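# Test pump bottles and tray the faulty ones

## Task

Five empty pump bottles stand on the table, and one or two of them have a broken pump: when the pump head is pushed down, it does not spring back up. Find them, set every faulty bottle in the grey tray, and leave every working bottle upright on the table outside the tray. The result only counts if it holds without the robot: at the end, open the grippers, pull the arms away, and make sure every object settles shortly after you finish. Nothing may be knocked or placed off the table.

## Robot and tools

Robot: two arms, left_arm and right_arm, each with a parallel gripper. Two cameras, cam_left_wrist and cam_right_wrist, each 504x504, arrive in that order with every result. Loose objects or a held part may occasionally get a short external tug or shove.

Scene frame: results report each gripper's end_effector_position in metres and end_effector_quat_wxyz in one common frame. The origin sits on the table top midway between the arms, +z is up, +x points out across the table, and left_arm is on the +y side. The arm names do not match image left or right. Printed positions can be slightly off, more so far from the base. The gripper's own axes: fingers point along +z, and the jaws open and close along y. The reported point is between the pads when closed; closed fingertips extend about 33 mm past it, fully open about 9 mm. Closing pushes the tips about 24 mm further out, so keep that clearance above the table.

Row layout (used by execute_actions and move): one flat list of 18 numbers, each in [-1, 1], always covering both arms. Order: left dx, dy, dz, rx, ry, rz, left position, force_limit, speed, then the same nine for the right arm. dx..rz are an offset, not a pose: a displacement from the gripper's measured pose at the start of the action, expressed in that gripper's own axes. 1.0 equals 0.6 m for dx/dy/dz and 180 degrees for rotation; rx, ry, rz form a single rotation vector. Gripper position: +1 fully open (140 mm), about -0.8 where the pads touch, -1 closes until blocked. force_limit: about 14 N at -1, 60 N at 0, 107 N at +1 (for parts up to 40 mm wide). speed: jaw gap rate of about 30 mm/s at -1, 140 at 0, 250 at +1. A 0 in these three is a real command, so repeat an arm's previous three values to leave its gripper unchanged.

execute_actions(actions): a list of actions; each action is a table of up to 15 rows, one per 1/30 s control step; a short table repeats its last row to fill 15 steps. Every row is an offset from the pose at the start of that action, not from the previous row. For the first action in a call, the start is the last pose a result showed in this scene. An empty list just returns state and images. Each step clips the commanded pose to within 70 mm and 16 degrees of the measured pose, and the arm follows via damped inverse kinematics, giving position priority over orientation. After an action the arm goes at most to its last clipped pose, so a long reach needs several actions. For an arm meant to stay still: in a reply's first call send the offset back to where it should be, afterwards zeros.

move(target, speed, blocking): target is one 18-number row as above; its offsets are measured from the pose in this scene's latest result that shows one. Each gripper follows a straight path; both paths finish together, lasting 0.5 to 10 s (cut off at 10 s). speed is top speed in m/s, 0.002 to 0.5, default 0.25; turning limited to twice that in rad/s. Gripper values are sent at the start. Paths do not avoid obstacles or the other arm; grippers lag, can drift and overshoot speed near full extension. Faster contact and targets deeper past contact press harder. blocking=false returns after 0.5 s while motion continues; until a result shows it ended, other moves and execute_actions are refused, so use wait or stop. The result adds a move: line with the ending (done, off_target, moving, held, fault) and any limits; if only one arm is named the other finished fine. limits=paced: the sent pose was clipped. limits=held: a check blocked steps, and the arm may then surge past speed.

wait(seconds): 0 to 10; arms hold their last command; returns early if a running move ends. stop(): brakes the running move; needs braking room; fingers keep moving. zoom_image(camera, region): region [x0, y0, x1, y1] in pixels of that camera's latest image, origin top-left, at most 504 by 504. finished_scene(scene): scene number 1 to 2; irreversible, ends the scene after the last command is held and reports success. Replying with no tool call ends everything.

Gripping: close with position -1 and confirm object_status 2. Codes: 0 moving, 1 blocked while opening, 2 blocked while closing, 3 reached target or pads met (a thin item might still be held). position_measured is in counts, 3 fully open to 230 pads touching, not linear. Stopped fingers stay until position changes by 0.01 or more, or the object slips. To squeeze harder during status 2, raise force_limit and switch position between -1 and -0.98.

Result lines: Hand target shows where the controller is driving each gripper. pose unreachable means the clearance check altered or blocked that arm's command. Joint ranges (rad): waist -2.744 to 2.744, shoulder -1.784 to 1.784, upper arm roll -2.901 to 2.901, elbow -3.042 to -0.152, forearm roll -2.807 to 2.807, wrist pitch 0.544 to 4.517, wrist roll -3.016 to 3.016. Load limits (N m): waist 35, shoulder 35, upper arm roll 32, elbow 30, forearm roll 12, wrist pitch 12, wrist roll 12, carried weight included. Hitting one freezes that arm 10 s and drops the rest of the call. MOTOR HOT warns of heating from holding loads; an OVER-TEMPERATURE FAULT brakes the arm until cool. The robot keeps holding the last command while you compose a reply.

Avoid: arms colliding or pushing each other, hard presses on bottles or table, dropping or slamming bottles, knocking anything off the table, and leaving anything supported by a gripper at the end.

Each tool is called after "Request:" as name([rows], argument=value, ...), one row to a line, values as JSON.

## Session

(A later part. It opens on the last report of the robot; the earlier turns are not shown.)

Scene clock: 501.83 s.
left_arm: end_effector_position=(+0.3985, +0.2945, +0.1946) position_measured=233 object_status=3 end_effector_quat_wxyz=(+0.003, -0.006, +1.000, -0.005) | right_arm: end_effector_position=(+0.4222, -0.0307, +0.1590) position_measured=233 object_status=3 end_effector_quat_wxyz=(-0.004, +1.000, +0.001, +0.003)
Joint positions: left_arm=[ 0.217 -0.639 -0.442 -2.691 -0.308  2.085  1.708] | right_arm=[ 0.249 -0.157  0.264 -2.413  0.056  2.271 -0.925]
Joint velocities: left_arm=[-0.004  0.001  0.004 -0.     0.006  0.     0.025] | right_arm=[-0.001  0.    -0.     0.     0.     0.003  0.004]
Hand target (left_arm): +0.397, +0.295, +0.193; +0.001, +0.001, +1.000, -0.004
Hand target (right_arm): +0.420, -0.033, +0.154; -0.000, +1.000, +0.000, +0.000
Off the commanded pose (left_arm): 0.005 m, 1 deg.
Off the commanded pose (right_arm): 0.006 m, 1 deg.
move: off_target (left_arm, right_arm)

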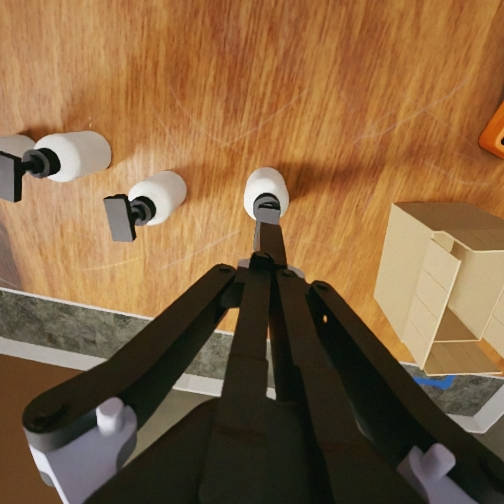

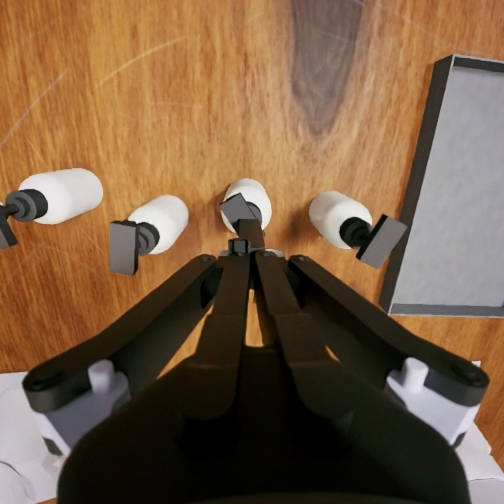

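Request:
move(target=[0.012,0,0.076,-0.0032,0.0019,0.0038,-1,0,0.5, -0.002,0.002,0.0125,-0.0025,-0.0019,0.0006,-1,0,0.5], speed=0.07)

Scene clock: 511.23 s.
left_arm: end_effector_position=(+0.3945, +0.2959, +0.1530) position_measured=233 object_status=3 end_effector_quat_wxyz=(+0.003, +0.002, +1.000, +0.002) | right_arm: end_effector_position=(+0.4248, -0.0292, +0.1588) position_measured=233 object_status=3 end_effector_quat_wxyz=(-0.005, +1.000, +0.000, +0.006)
Joint positions: left_arm=[ 0.216 -0.589 -0.484 -2.767 -0.322  2.214  1.716] | right_arm=[ 0.249 -0.153  0.264 -2.411  0.053  2.279 -0.922]
Joint velocities: left_arm=[ 0.001  0.002 -0.001 -0.    -0.002  0.014  0.001] | right_arm=[ 0.001 -0.     0.001  0.001 -0.     0.     0.002]
Hand target (left_arm): +0.392, +0.296, +0.149; -0.000, -0.001, +1.000, +0.001
Hand target (right_arm): +0.421, -0.032, +0.152; -0.000, +1.000, +0.000, +0.000
Off the commanded pose (left_arm): 0.005 m, 0 deg.
Off the commanded pose (right_arm): 0.009 m, 1 deg.
move: off_target (left_arm, right_arm)

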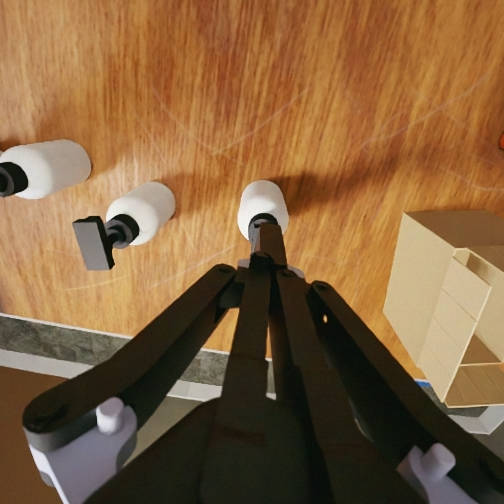

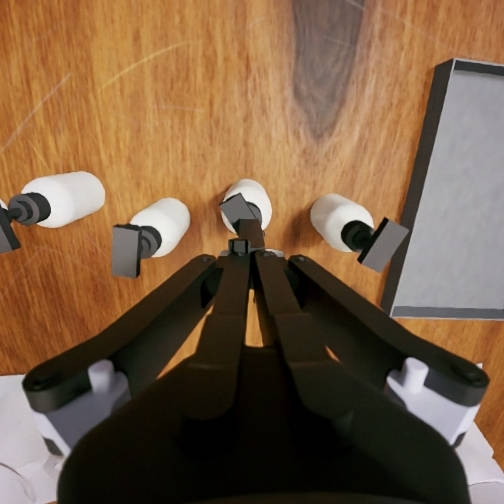

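Request:
move(target=[0.003,0,0.01,0.0013,0.0019,-0.0013,-1,0,0.5, 0,0,-0.065,-0.0032,-0.0038,0,-1,0,0.5], speed=0.1)

Scene clock: 514.70 s.
left_arm: end_effector_position=(+0.3976, +0.2962, +0.1527) position_measured=233 object_status=3 end_effector_quat_wxyz=(+0.007, +0.002, +1.000, +0.003) | right_arm: end_effector_position=(+0.4246, -0.0290, +0.1971) position_measured=233 object_status=3 end_effector_quat_wxyz=(+0.000, +1.000, +0.000, +0.002)
Joint positions: left_arm=[ 0.216 -0.585 -0.484 -2.768 -0.322  2.227  1.716] | right_arm=[ 0.249 -0.195  0.26  -2.345  0.057  2.159 -0.924]
Joint velocities: left_arm=[0.001 0.002 0.001 0.001 0.    0.002 0.001] | right_arm=[ 0.001  0.    -0.     0.001  0.001 -0.013 -0.001]
Hand target (left_arm): +0.393, +0.296, +0.147; +0.000, -0.000, +1.000, +0.000
Hand target (right_arm): +0.424, -0.029, +0.198; -0.000, +1.000, +0.001, +0.000
Off the commanded pose (left_arm): 0.008 m, 1 deg.
Off the commanded pose (right_arm): 0.001 m, 0 deg.
move: off_target (left_arm)

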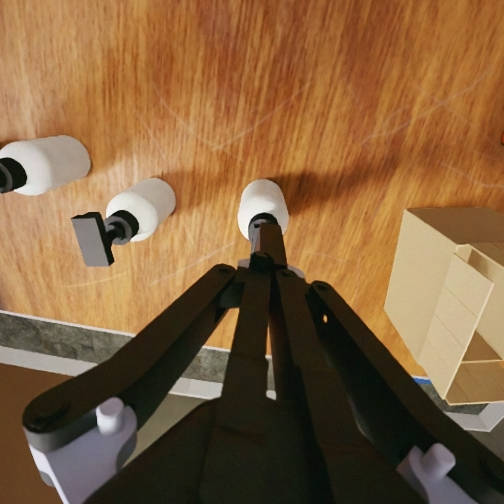

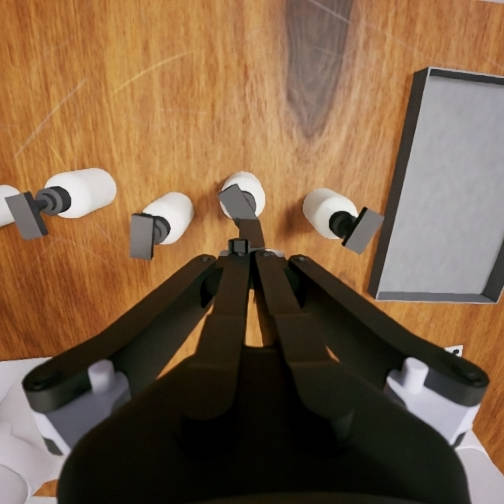

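Request:
move(target=[0,0,-0.075,0.0019,0.0045,-0.0013,-1,0,0.5, -0.029,-0.165,0,0,-0.0013,0,-1,0,0.5], speed=0.2)

Scene clock: 518.40 s.
left_arm: end_effector_position=(+0.3962, +0.2935, +0.1959) position_measured=233 object_status=3 end_effector_quat_wxyz=(-0.000, +0.001, +1.000, -0.003) | right_arm: end_effector_position=(+0.4083, +0.0700, +0.1968) position_measured=233 object_status=3 end_effector_quat_wxyz=(-0.002, +1.000, +0.005, +0.000)
Joint positions: left_arm=[ 0.216 -0.643 -0.446 -2.687 -0.305  2.073  1.716] | right_arm=[ 0.308 -0.021  0.368 -2.154  0.011  2.138 -0.736]
Joint velocities: left_arm=[ 0.    -0.001  0.    -0.001 -0.001 -0.003 -0.001] | right_arm=[-0.001 -0.     0.001  0.    -0.001 -0.002  0.032]
Hand target (left_arm): +0.397, +0.295, +0.198; +0.000, +0.001, +1.000, -0.002
Hand target (right_arm): +0.408, +0.070, +0.197; +0.000, +1.000, +0.000, +0.000
Off the commanded pose (left_arm): 0.003 m, 0 deg.
Off the commanded pose (right_arm): 0.001 m, 1 deg.
move: done

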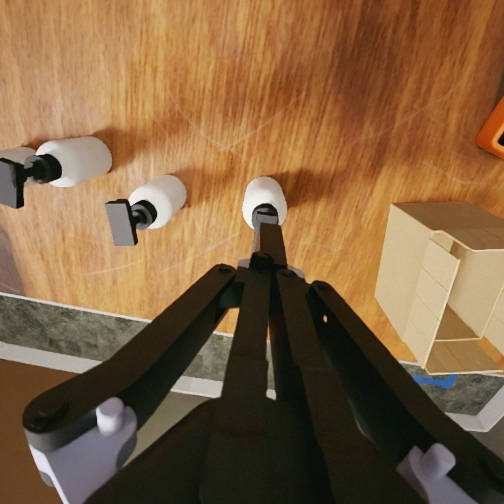

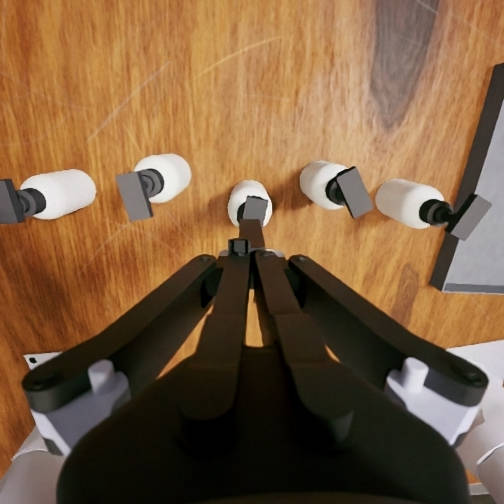

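Request:
zoom_image(camera="cam_right_wrist", region=[0, 140, 210, 250])

Request:
zoom_image(camera="cam_right_wrist", region=[290, 140, 500, 250])

Request:
zoom_image(camera="cam_right_wrist", region=[190, 150, 310, 270])

Region (0, 140, 210, 250) of cam_right_wrist's 504x504 image, scaled by 2.400, with more detail than that image has; it fills the top 264 rows of this view, and the rest is white.

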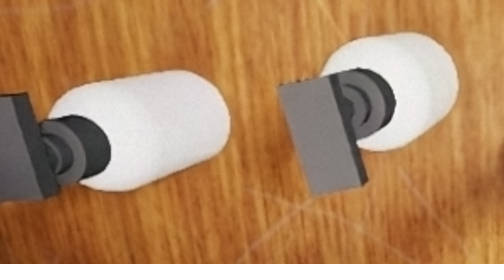

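Region (290, 140, 500, 250) of cam_right_wrist's 504x504 image, scaled by 2.400, with more detail than that image has; it fills the top 264 rows of this view, and the rest is white.

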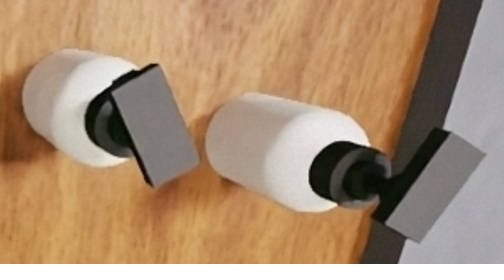

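Region (190, 150, 310, 270) of cam_right_wrist's 504x504 image, scaled by 4.200, with more detail than that image has.

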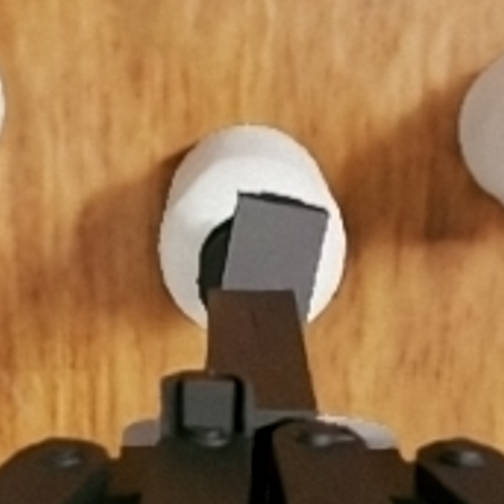

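Request:
move(target=[0,0,0.04,-0.0019,0,0,0.3,0,1, -0.002,0,0.0747,-0.0013,0,0.0032,-1,0,0.5], speed=0.07)

Scene clock: 543.53 s.
left_arm: end_effector_position=(+0.3964, +0.2942, +0.1736) position_measured=91 object_status=3 end_effector_quat_wxyz=(-0.000, +0.004, +1.000, +0.002) | right_arm: end_effector_position=(+0.4105, +0.0721, +0.1589) position_measured=233 object_status=3 end_effector_quat_wxyz=(-0.004, +1.000, +0.001, +0.004)
Joint positions: left_arm=[ 0.216 -0.61  -0.468 -2.724 -0.308  2.143  1.715] | right_arm=[ 0.312  0.031  0.368 -2.202 -0.015  2.241 -0.708]
Joint velocities: left_arm=[ 0.     0.    -0.002 -0.    -0.     0.01  -0.001] | right_arm=[ 0.     0.     0.001 -0.001 -0.002  0.014  0.008]
Hand target (left_arm): +0.396, +0.294, +0.172; -0.000, +0.001, +1.000, +0.001
Hand target (right_arm): +0.407, +0.070, +0.152; +0.000, +1.000, +0.000, +0.000
Off the commanded pose (left_arm): 0.002 m, 0 deg.
Off the commanded pose (right_arm): 0.008 m, 1 deg.
move: off_target (right_arm)

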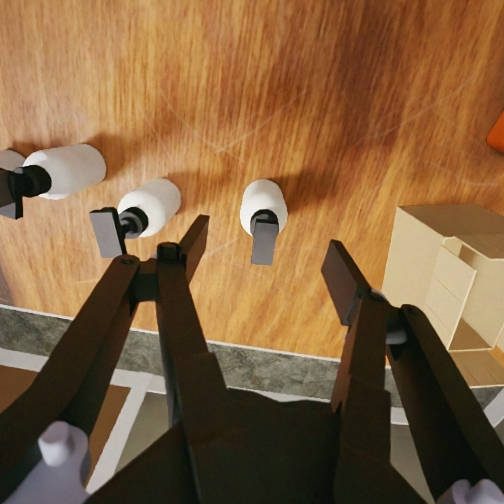

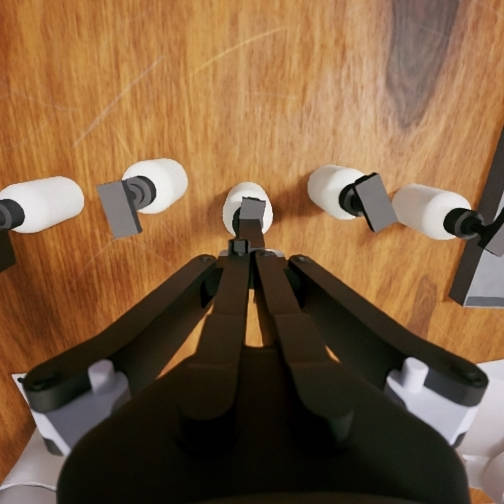

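Request:
move(target=[-0.008,-0.003,0.186,0.0013,0,-0.0025,0.3,0,1, 0,0,-0.08,-0.0025,-0.0025,0,-1,0,0.5], speed=0.15)

Scene clock: 547.60 s.
left_arm: end_effector_position=(+0.4004, +0.2968, +0.0629) position_measured=91 object_status=3 end_effector_quat_wxyz=(-0.003, +0.001, +1.000, +0.003) | right_arm: end_effector_position=(+0.4095, +0.0726, +0.2060) position_measured=233 object_status=3 end_effector_quat_wxyz=(+0.000, +1.000, +0.001, +0.002)
Joint positions: left_arm=[ 0.291 -0.32  -0.6   -2.832 -0.308  2.536  1.685] | right_arm=[ 0.312 -0.021  0.368 -2.129  0.006  2.111 -0.722]
Joint velocities: left_arm=[ 0.007  0.001 -0.009  0.002  0.001  0.011 -0.004] | right_arm=[-0.001 -0.001 -0.     0.001  0.    -0.003 -0.003]
Hand target (left_arm): +0.402, +0.297, +0.063; -0.001, -0.001, +1.000, +0.004
Hand target (right_arm): +0.410, +0.072, +0.207; -0.000, +1.000, +0.001, -0.000
Off the commanded pose (left_arm): 0.004 m, 0 deg.
Off the commanded pose (right_arm): 0.001 m, 0 deg.
move: off_target (left_arm)

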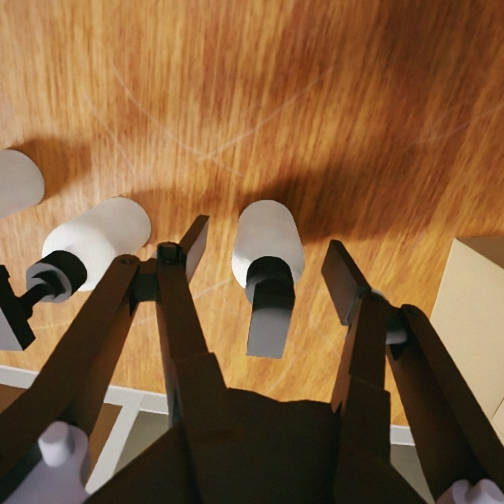

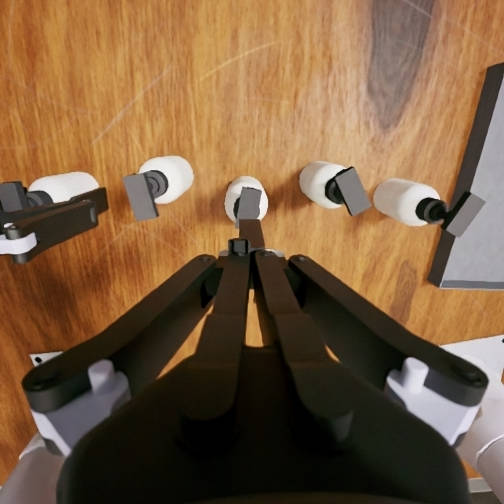

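Request:
zoom_image(camera="cam_right_wrist", region=[190, 150, 310, 270])

Request:
zoom_image(camera="cam_right_wrist", region=[0, 140, 210, 280])

Request:
zoom_image(camera="cam_left_wrist", region=[170, 180, 380, 380])

Region (190, 150, 310, 270) of cam_right_wrist's 504x504 image, scaled by 4.200, with more detail than that image has.

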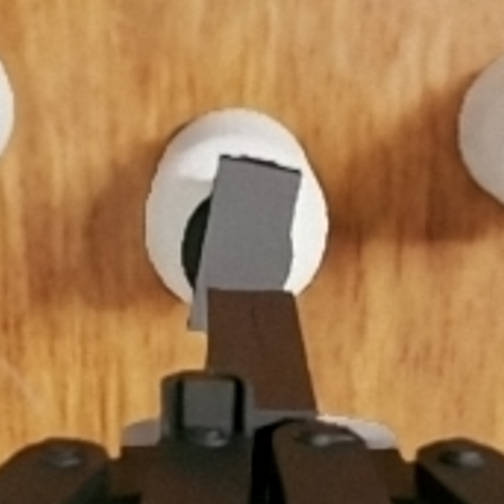

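Region (0, 140, 210, 280) of cam_right_wrist's 504x504 image, scaled by 2.400, with more detail than that image has.

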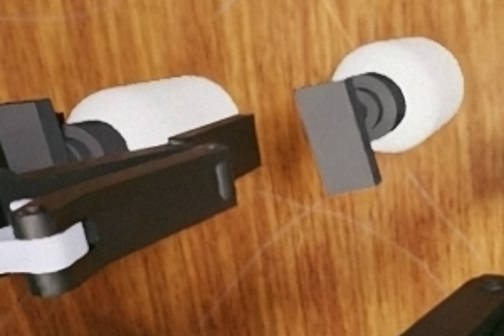

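Region (170, 180, 380, 380) of cam_left_wrist's 504x504 image, scaled by 2.400, with more detail than that image has; it fills the top 480 rows of this view, and the rest is white.

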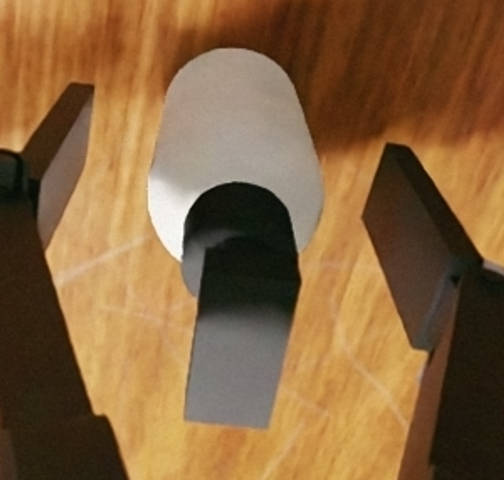

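Request:
move(target=[0,0,0,0,0,0,-1,0,0, 0.005,-0.006,0.068,0,-0.0013,-0.044,-0.07,0,1], speed=0.12)

Scene clock: 583.07 s.
left_arm: end_effector_position=(+0.4014, +0.2969, +0.0634) position_measured=160 object_status=2 end_effector_quat_wxyz=(-0.002, +0.000, +1.000, +0.003) | right_arm: end_effector_position=(+0.4132, +0.0752, +0.1660) position_measured=137 object_status=3 end_effector_quat_wxyz=(+0.001, +0.998, +0.061, -0.002)
Joint positions: left_arm=[ 0.291 -0.32  -0.601 -2.831 -0.308  2.538  1.683] | right_arm=[ 0.312  0.045  0.369 -2.161 -0.018  2.199 -0.829]
Joint velocities: left_arm=[ 0.001  0.001 -0.001 -0.001 -0.001 -0.001  0.   ] | right_arm=[ 0.    -0.001  0.001  0.     0.     0.008 -0.028]
Hand target (left_arm): +0.400, +0.297, +0.063; -0.003, +0.001, +1.000, +0.003
Hand target (right_arm): +0.413, +0.076, +0.165; +0.001, +0.998, +0.070, -0.000
Off the commanded pose (left_arm): 0.001 m, 0 deg.
Off the commanded pose (right_arm): 0.001 m, 1 deg.
move: done

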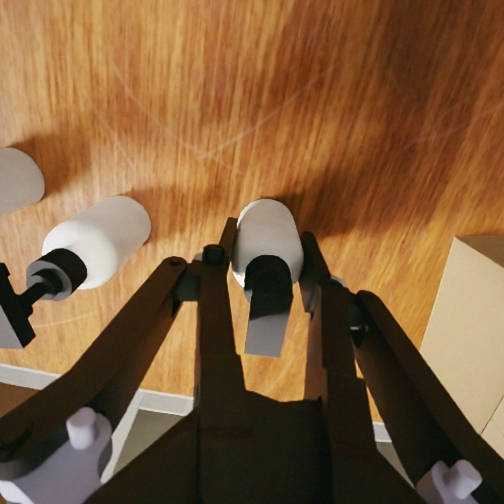

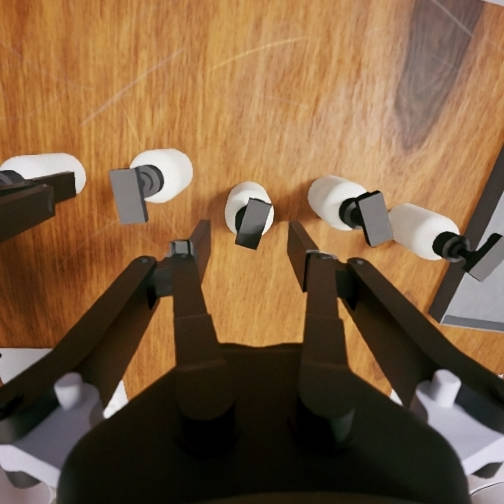

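Request:
zoom_image(camera="cam_right_wrist", region=[100, 130, 410, 310])

Request:
zoom_image(camera="cam_right_wrist", region=[190, 160, 310, 280])

Region (100, 130, 410, 310) of cam_right_wrist's 504x504 image, scaled by 1.626, with more detail than that image has; it fills the top 293 rows of this view, and the rest is white.

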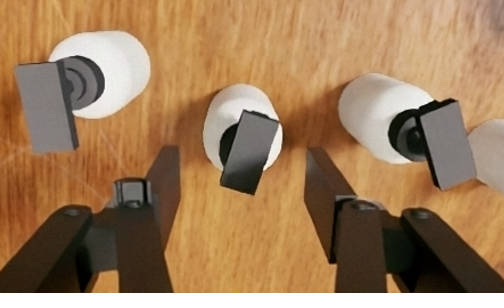

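Region (190, 160, 310, 280) of cam_right_wrist's 504x504 image, scaled by 4.200, with more detail than that image has.

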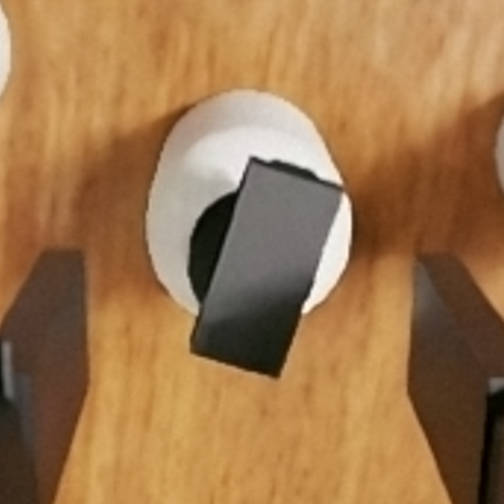

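Request:
move(target=[0,0,-0.295,0.0019,-0.0013,0,-1,0,0, 0,0,0.163,0.0006,0.0013,-0.004,-0.07,0,1], speed=0.2)

Scene clock: 594.63 s.
left_arm: end_effector_position=(+0.4006, +0.2908, +0.2377) position_measured=160 object_status=2 end_effector_quat_wxyz=(+0.002, +0.000, +1.000, -0.006) | right_arm: end_effector_position=(+0.4122, +0.0747, +0.0688) position_measured=137 object_status=3 end_effector_quat_wxyz=(+0.000, +0.998, +0.070, -0.001)
Joint positions: left_arm=[ 0.216 -0.67  -0.413 -2.599 -0.286  1.96   1.707] | right_arm=[ 0.325  0.206  0.354 -2.245 -0.107  2.434 -0.782]
Joint velocities: left_arm=[-0.     0.     0.001  0.     0.    -0.011  0.001] | right_arm=[-0.001  0.002  0.    -0.001 -0.002  0.004  0.011]
Hand target (left_arm): +0.400, +0.291, +0.239; +0.002, +0.003, +1.000, -0.005
Hand target (right_arm): +0.413, +0.075, +0.068; -0.000, +0.998, +0.067, +0.000
Off the commanded pose (left_arm): 0.006 m, 1 deg.
Off the commanded pose (right_arm): 0.001 m, 0 deg.
move: off_target (left_arm)

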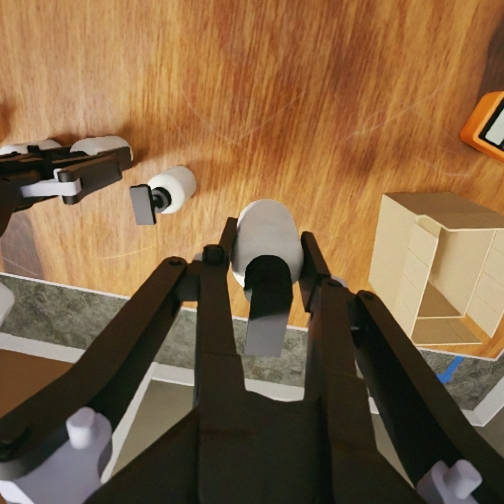

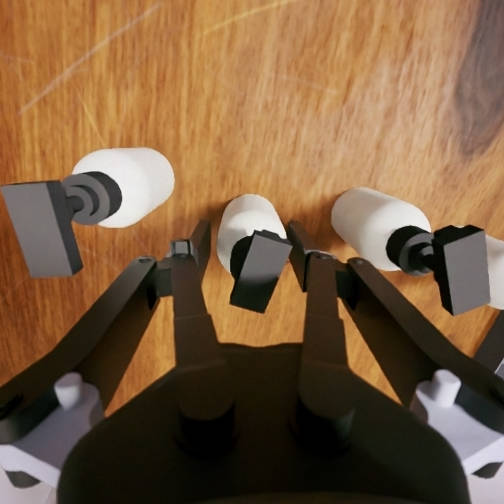

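Request:
execute_actions([
  [[0,0,0,0,0,0,-1,0,0, 0,0,0,0,0,0,-1,0,0]],
])

Scene clock: 596.50 s.
left_arm: end_effector_position=(+0.4001, +0.2907, +0.2376) position_measured=160 object_status=2 end_effector_quat_wxyz=(+0.001, +0.000, +1.000, -0.006) | right_arm: end_effector_position=(+0.4126, +0.0751, +0.0694) position_measured=160 object_status=2 end_effector_quat_wxyz=(-0.000, +0.998, +0.068, -0.001)
Joint positions: left_arm=[ 0.216 -0.67  -0.413 -2.599 -0.286  1.958  1.707] | right_arm=[ 0.325  0.206  0.354 -2.244 -0.107  2.434 -0.78 ]
Joint velocities: left_arm=[ 0.    -0.001  0.001 -0.001  0.001 -0.    -0.   ] | right_arm=[ 0.001  0.001  0.     0.     0.    -0.001  0.   ]
Hand target (left_arm): +0.401, +0.291, +0.238; +0.002, +0.000, +1.000, -0.006
Hand target (right_arm): +0.412, +0.075, +0.069; +0.000, +0.998, +0.070, -0.001
Off the commanded pose (left_arm): 0.001 m, 0 deg.
Off the commanded pose (right_arm): 0.001 m, 0 deg.

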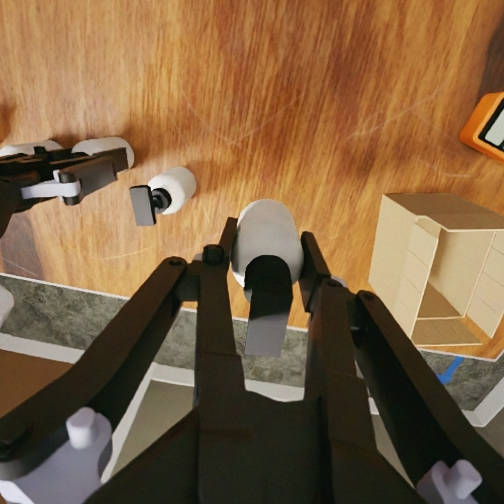

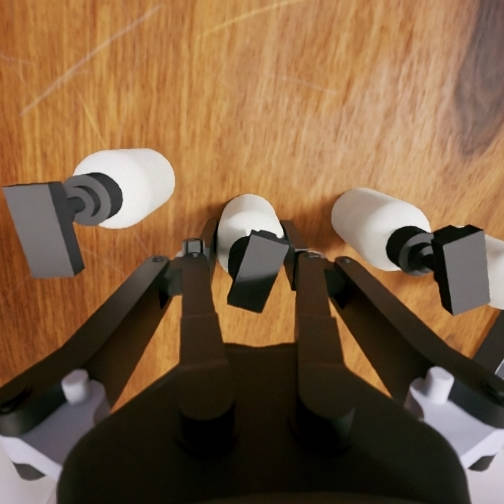

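Request:
move(target=[0,0,-0.004,-0.0038,0.0006,0,-1,0,0, 0,0,-0.285,0,0,0,-1,0,0], speed=0.25)

Request:
move(target=[0.017,-0.485,0,0,0,0,-1,0,0, 0.0525,0.689,0,0,0,0.043,-1,0,0], speed=0.35)

Scene clock: 608.37 s.
left_arm: end_effector_position=(+0.3998, +0.2902, +0.2383) position_measured=160 object_status=2 end_effector_quat_wxyz=(-0.001, +0.002, +1.000, -0.002) | right_arm: end_effector_position=(+0.4123, +0.0765, +0.2405) position_measured=160 object_status=2 end_effector_quat_wxyz=(-0.001, +0.998, +0.068, +0.002)
Joint positions: left_arm=[ 0.219 -0.671 -0.423 -2.595 -0.283  1.953  1.705] | right_arm=[ 0.312 -0.04   0.366 -2.059  0.015  2.026 -0.862]
Joint velocities: left_arm=[ 0.001 -0.    -0.     0.001  0.001 -0.001 -0.001] | right_arm=[-0.003  0.    -0.    -0.001  0.    -0.012 -0.008]
Hand target (left_arm): +0.400, +0.291, +0.240; -0.000, -0.000, +1.000, -0.000
Hand target (right_arm): +0.412, +0.075, +0.240; -0.001, +0.998, +0.069, -0.001
Off the commanded pose (left_arm): 0.002 m, 0 deg.
Off the commanded pose (right_arm): 0.002 m, 0 deg.
move: done

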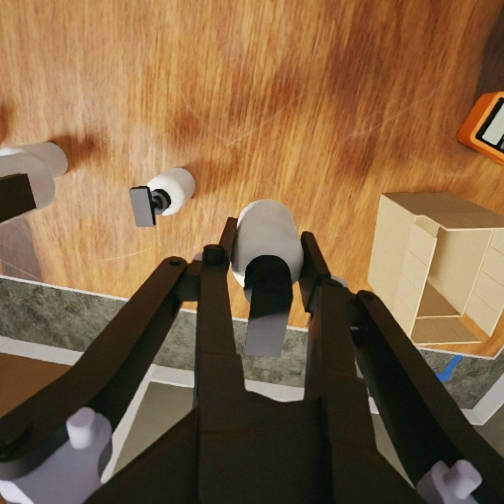

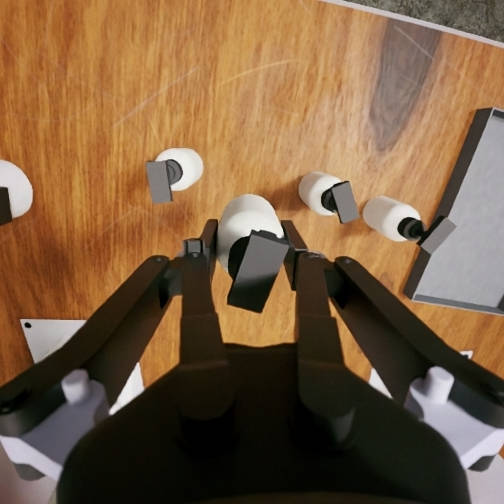

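Scene clock: 610.53 s.
left_arm: end_effector_position=(+0.3906, +0.0070, +0.2340) position_measured=160 object_status=2 end_effector_quat_wxyz=(-0.002, +0.006, +1.000, +0.007) | right_arm: end_effector_position=(+0.4958, -0.3278, +0.2396) position_measured=160 object_status=2 end_effector_quat_wxyz=(-0.003, +1.000, -0.007, +0.001)
Joint positions: left_arm=[ 0.332 -0.522 -1.099 -2.245 -0.485  1.935  1.207] | right_arm=[ 0.098 -0.358 -0.246 -2.386 -0.088  2.039 -1.476]
Joint velocities: left_arm=[-0.001 -0.001  0.     0.     0.    -0.002 -0.02 ] | right_arm=[-0.001  0.001  0.001  0.    -0.    -0.    -0.03 ]
Hand target (left_arm): +0.390, +0.006, +0.235; -0.002, +0.000, +1.000, +0.006
Hand target (right_arm): +0.497, -0.329, +0.240; -0.002, +1.000, +0.000, +0.002
Off the commanded pose (left_arm): 0.010 m, 1 deg.
Off the commanded pose (right_arm): 0.004 m, 1 deg.
move: off_target (left_arm, right_arm)

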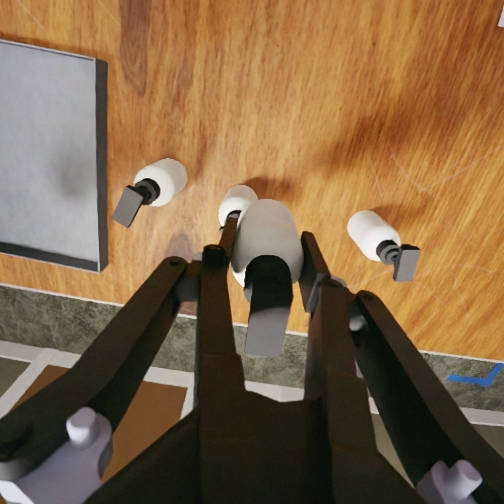

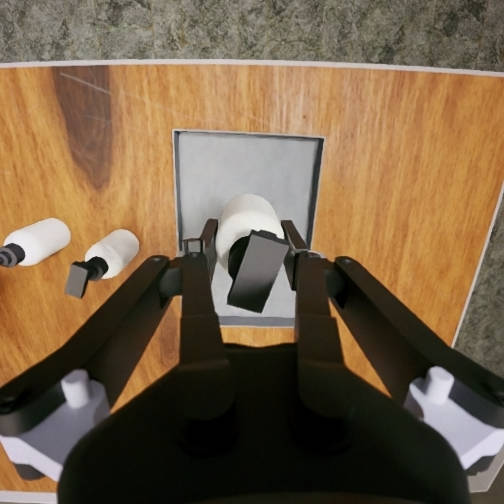

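Request:
move(target=[0,0,-0.012,0.0045,-0.0013,0.25,-1,0,0, 0,0,0.269,-0.0019,-0.0006,-0.0045,-1,0,0], speed=0.4)

Scene clock: 625.13 s.
left_arm: end_effector_position=(+0.3893, +0.0067, +0.2419) position_measured=160 object_status=2 end_effector_quat_wxyz=(-0.004, +0.382, +0.924, -0.000) | right_arm: end_effector_position=(+0.4956, -0.3278, +0.0787) position_measured=160 object_status=2 end_effector_quat_wxyz=(+0.001, +1.000, -0.001, -0.001)
Joint positions: left_arm=[-0.008 -0.341 -0.82  -2.255 -0.275  1.995  1.815] | right_arm=[ 0.107 -0.091 -0.274 -2.585 -0.046  2.495 -1.524]
Joint velocities: left_arm=[-0.001  0.001 -0.    -0.    -0.001  0.002  0.03 ] | right_arm=[-0.    -0.     0.     0.001  0.001  0.001 -0.006]
Hand target (left_arm): +0.390, +0.008, +0.241; -0.004, +0.389, +0.921, +0.000
Hand target (right_arm): +0.496, -0.328, +0.078; +0.000, +1.000, -0.000, +0.000
Off the commanded pose (left_arm): 0.002 m, 1 deg.
Off the commanded pose (right_arm): 0.001 m, 0 deg.
move: done

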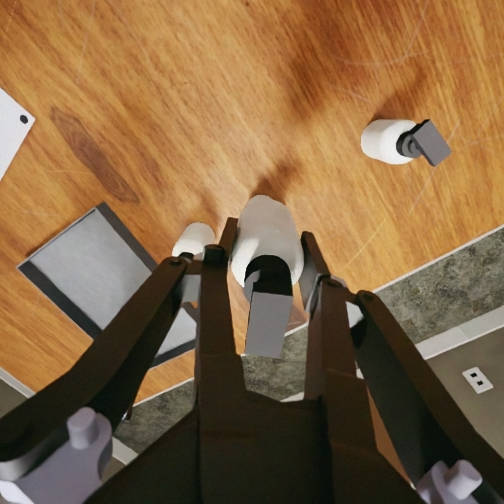

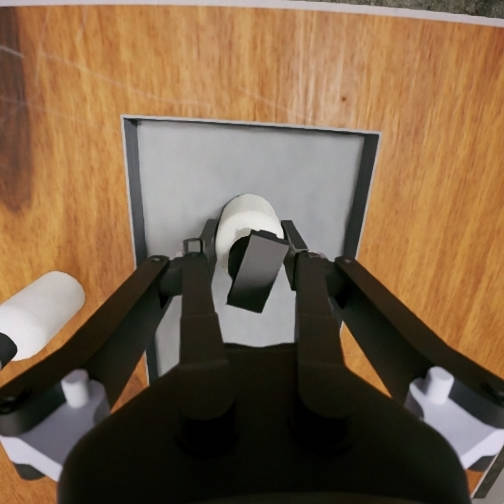

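Request:
move(target=[0,0,0,0,0,0.12,-1,0,0, 0,0,0.0133,0,0,0,-1,0,0], speed=0.4)

Scene clock: 628.43 s.
left_arm: end_effector_position=(+0.3887, +0.0060, +0.2432) position_measured=160 object_status=2 end_effector_quat_wxyz=(-0.004, +0.542, +0.840, -0.002) | right_arm: end_effector_position=(+0.4958, -0.3284, +0.0717) position_measured=160 object_status=2 end_effector_quat_wxyz=(+0.003, +1.000, -0.002, -0.001)
Joint positions: left_arm=[-0.137 -0.304 -0.706 -2.254 -0.22   2.003  2.133] | right_arm=[ 0.107 -0.073 -0.274 -2.588 -0.042  2.515 -1.525]
Joint velocities: left_arm=[-0.001  0.001  0.     0.    -0.     0.001  0.03 ] | right_arm=[ 0.001  0.    -0.     0.    -0.001 -0.    -0.001]
Hand target (left_arm): +0.389, +0.007, +0.242; -0.004, +0.548, +0.836, -0.001
Hand target (right_arm): +0.496, -0.328, +0.071; +0.002, +1.000, -0.001, -0.001
Off the commanded pose (left_arm): 0.002 m, 1 deg.
Off the commanded pose (right_arm): 0.001 m, 0 deg.
move: done

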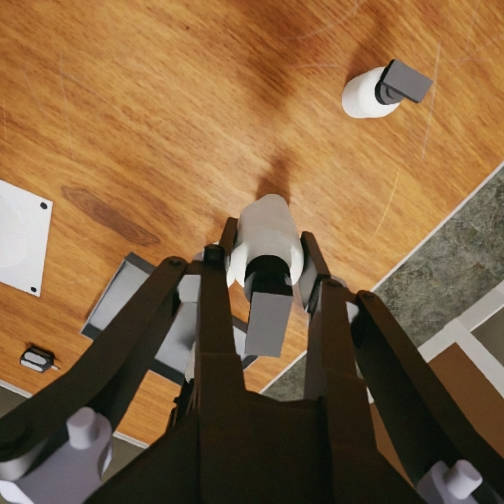

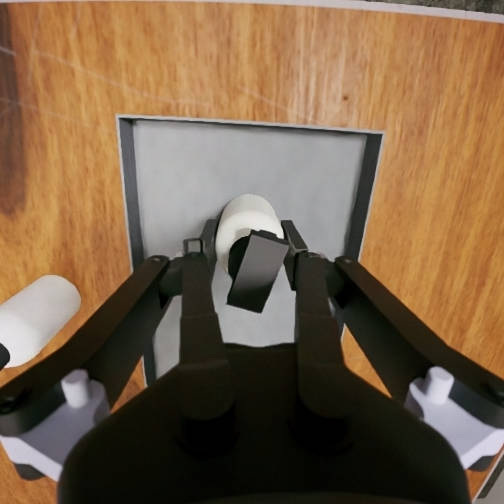

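Request:
execute_actions([
  [[0,0,0,0,0,0,-1,0,0, 0,0,0,0,0,0,0.15,0,0.5]],
])

Request:
move(target=[-0.11,-0.06,0,0,0,0,-1,0,0, 0,0,-0.19,0,0,0,0.15,0,0.5], speed=0.3)

Scene clock: 639.73 s.
left_arm: end_effector_position=(+0.3887, +0.0060, +0.2431) position_measured=160 object_status=2 end_effector_quat_wxyz=(-0.004, +0.545, +0.839, -0.002) | right_arm: end_effector_position=(+0.4958, -0.3284, +0.0717) position_measured=110 object_status=3 end_effector_quat_wxyz=(+0.003, +1.000, -0.002, -0.001)
Joint positions: left_arm=[-0.137 -0.304 -0.706 -2.255 -0.22   2.003  2.139] | right_arm=[ 0.107 -0.073 -0.274 -2.588 -0.042  2.515 -1.525]
Joint velocities: left_arm=[-0.    -0.001 -0.    -0.001 -0.001 -0.    -0.004] | right_arm=[-0.001 -0.    -0.001  0.001  0.     0.     0.   ]
Hand target (left_arm): +0.389, +0.006, +0.243; -0.004, +0.542, +0.840, -0.002
Hand target (right_arm): +0.496, -0.328, +0.072; +0.003, +1.000, -0.002, -0.001
Off the commanded pose (left_arm): 0.000 m, 0 deg.
Off the commanded pose (right_arm): 0.000 m, 0 deg.

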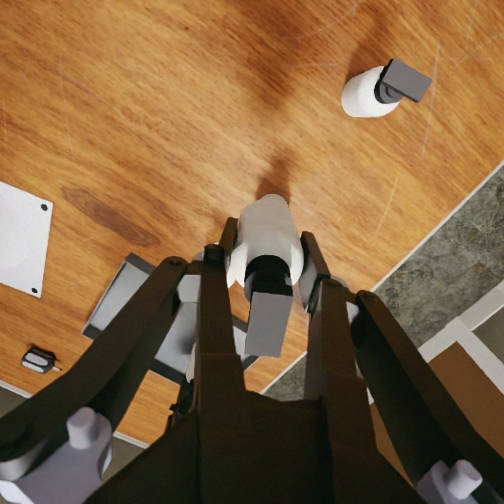

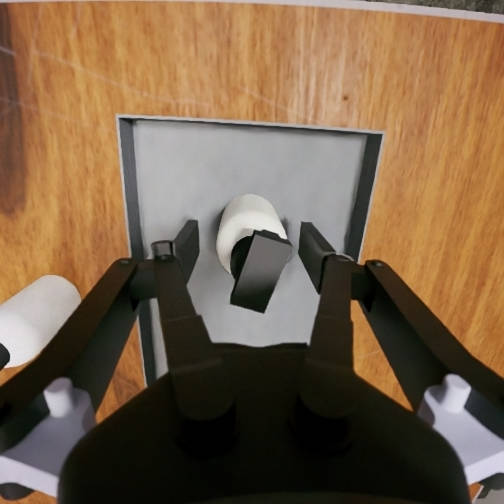

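Scene clock: 641.00 s.
left_arm: end_effector_position=(+0.3826, -0.0678, +0.2419) position_measured=160 object_status=2 end_effector_quat_wxyz=(-0.005, +0.551, +0.835, +0.001) | right_arm: end_effector_position=(+0.4967, -0.3265, +0.1852) position_measured=110 object_status=3 end_effector_quat_wxyz=(+0.000, +1.000, +0.000, -0.000)
Joint positions: left_arm=[-0.113 -0.119 -0.868 -2.096 -0.101  2.007  1.944] | right_arm=[ 0.096 -0.292 -0.25  -2.472 -0.087  2.187 -1.489]
Joint velocities: left_arm=[-0.001  0.002 -0.001  0.003  0.004 -0.003 -0.033] | right_arm=[-0.001 -0.     0.001  0.001 -0.001 -0.007  0.004]
Hand target (left_arm): +0.383, -0.067, +0.242; -0.006, +0.545, +0.838, +0.002
Hand target (right_arm): +0.496, -0.327, +0.186; +0.002, +1.000, -0.001, -0.001
Off the commanded pose (left_arm): 0.002 m, 1 deg.
Off the commanded pose (right_arm): 0.002 m, 0 deg.
move: done

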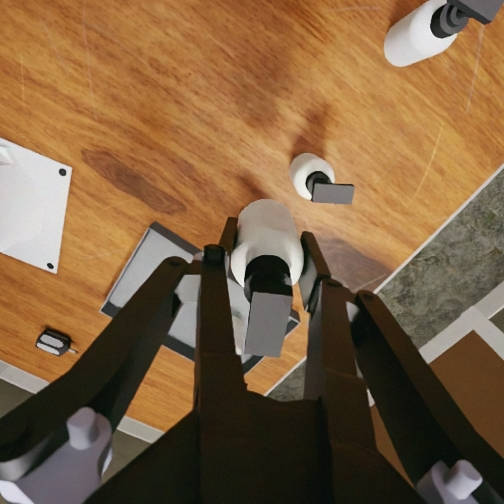

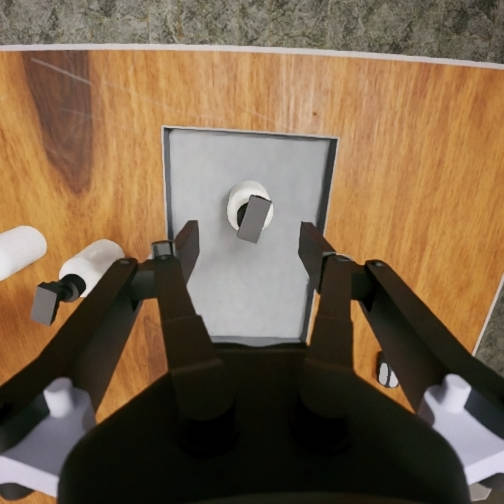

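Request:
move(target=[-0.321,-0.170,0,0,0,0,-1,0,0, -0.278,0.556,-0.192,0,0,0,0.15,0,0.5], speed=0.4)

Scene clock: 649.23 s.
left_arm: end_effector_position=(+0.3650, -0.2850, +0.2423) position_measured=160 object_status=2 end_effector_quat_wxyz=(-0.003, +0.559, +0.829, +0.008) | right_arm: end_effector_position=(+0.3301, -0.6575, +0.3004) position_measured=110 object_status=3 end_effector_quat_wxyz=(-0.001, +1.000, -0.005, +0.002)
Joint positions: left_arm=[-0.728  0.587 -0.717 -1.317  0.388  1.752  1.463] | right_arm=[-0.109 -0.625 -0.762 -2.279 -0.422  1.781 -2.062]
Joint velocities: left_arm=[-0.001 -0.001  0.     0.001  0.    -0.005 -0.012] | right_arm=[ 0.     0.    -0.     0.001 -0.001 -0.005 -0.028]
Hand target (left_arm): +0.365, -0.285, +0.242; -0.005, +0.555, +0.832, +0.008
Hand target (right_arm): +0.329, -0.658, +0.301; -0.000, +1.000, +0.001, +0.001
Off the commanded pose (left_arm): 0.002 m, 1 deg.
Off the commanded pose (right_arm): 0.003 m, 1 deg.
move: done

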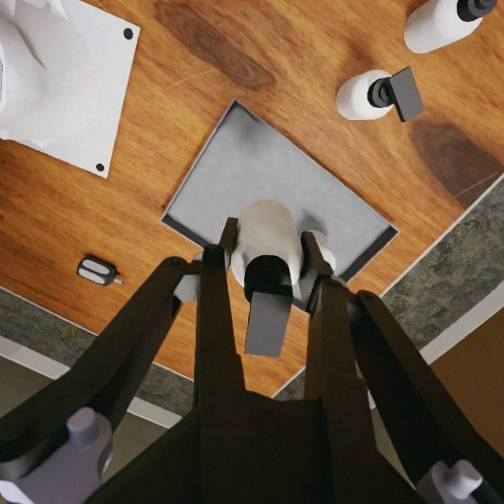

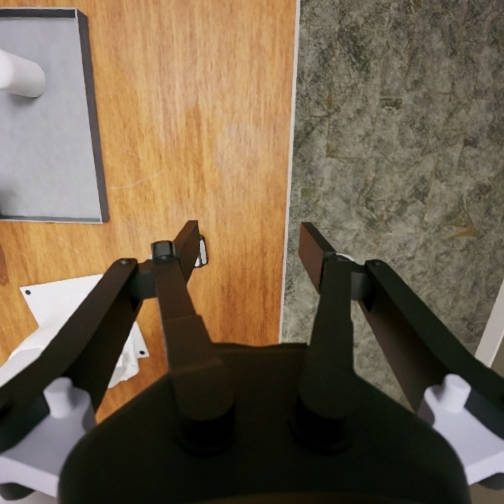

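Request:
execute_actions(actions=[])

Scene clock: 658.93 s.
left_arm: end_effector_position=(+0.3650, -0.2847, +0.2423) position_measured=160 object_status=2 end_effector_quat_wxyz=(-0.003, +0.558, +0.830, +0.008) | right_arm: end_effector_position=(+0.3299, -0.6575, +0.3004) position_measured=110 object_status=3 end_effector_quat_wxyz=(-0.001, +1.000, -0.001, +0.002)
Joint positions: left_arm=[-0.728  0.587 -0.717 -1.317  0.388  1.751  1.46 ] | right_arm=[-0.109 -0.625 -0.762 -2.279 -0.422  1.78  -2.07 ]
Joint velocities: left_arm=[-0.003 -0.001 -0.001  0.     0.     0.001 -0.002] | right_arm=[-0.    -0.001 -0.    -0.001 -0.    -0.001  0.001]
Hand target (left_arm): +0.365, -0.285, +0.242; -0.005, +0.555, +0.832, +0.008
Hand target (right_arm): +0.329, -0.658, +0.301; -0.000, +1.000, +0.001, +0.001
Off the commanded pose (left_arm): 0.002 m, 1 deg.
Off the commanded pose (right_arm): 0.003 m, 0 deg.

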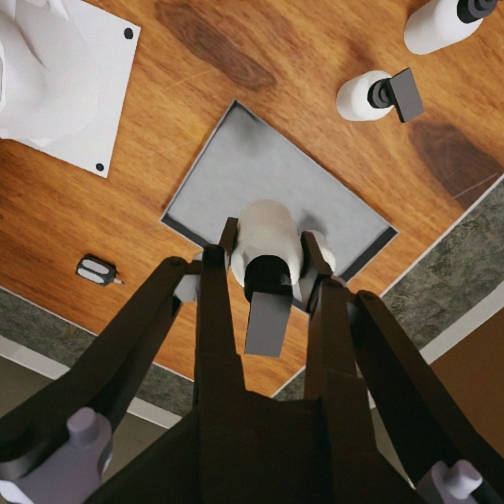

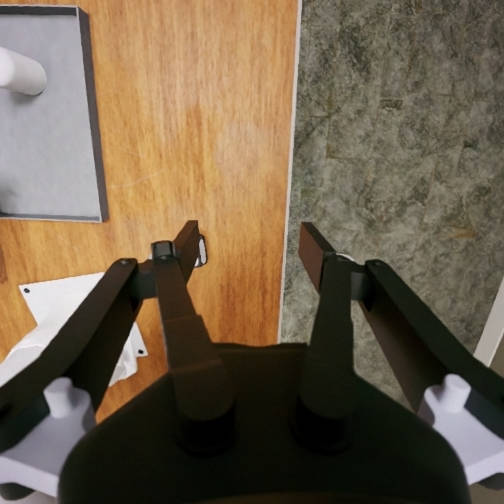

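Request:
move(target=[0,0,0.278,0,0,0,-1,0,0,0,0,0,0,0,0,0.15,0,0.5], speed=0.15)

Scene clock: 664.90 s.
left_arm: end_effector_position=(+0.3673, -0.2822, +0.0747) position_measured=160 object_status=2 end_effector_quat_wxyz=(-0.007, +0.559, +0.829, +0.009) | right_arm: end_effector_position=(+0.3299, -0.6575, +0.3005) position_measured=110 object_status=3 end_effector_quat_wxyz=(-0.001, +1.000, -0.001, +0.002)
Joint positions: left_arm=[-0.734  0.724 -0.636 -1.534  0.478  2.077  1.403] | right_arm=[-0.109 -0.625 -0.762 -2.279 -0.422  1.78  -2.07 ]
Joint velocities: left_arm=[-0.002  0.001  0.005 -0.001  0.     0.011 -0.006] | right_arm=[-0.002 -0.001 -0.001 -0.001  0.    -0.001  0.   ]
Hand target (left_arm): +0.368, -0.284, +0.076; -0.003, +0.556, +0.831, +0.009
Hand target (right_arm): +0.330, -0.657, +0.300; -0.001, +1.000, -0.001, +0.002
Off the commanded pose (left_arm): 0.002 m, 0 deg.
Off the commanded pose (right_arm): 0.000 m, 0 deg.
move: done

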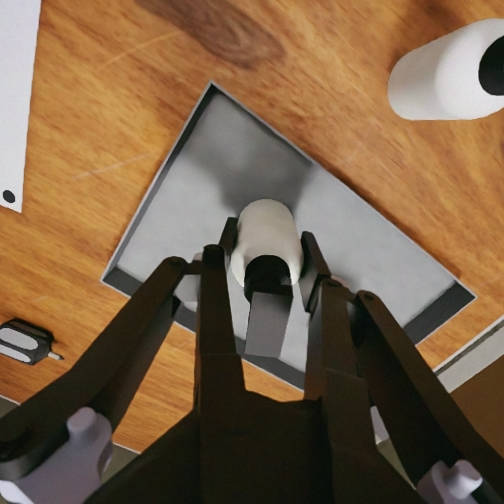

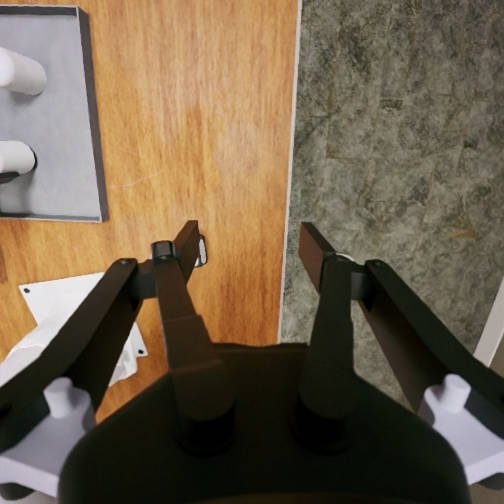

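Request:
zoom_image(camera="cam_right_wrist", region=[0, 30, 120, 230])

Region (0, 30, 120, 230) of cam_right_wrist's 504x504 image, scaled by 2.520, with more detail than that image has; it fills the left 302 columns of this view, and the rest is white.

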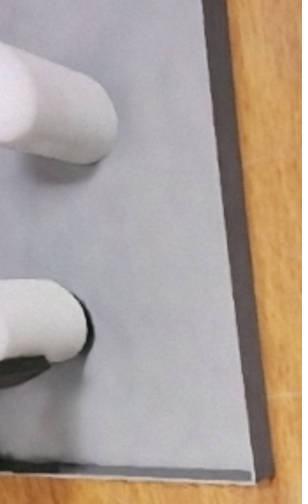

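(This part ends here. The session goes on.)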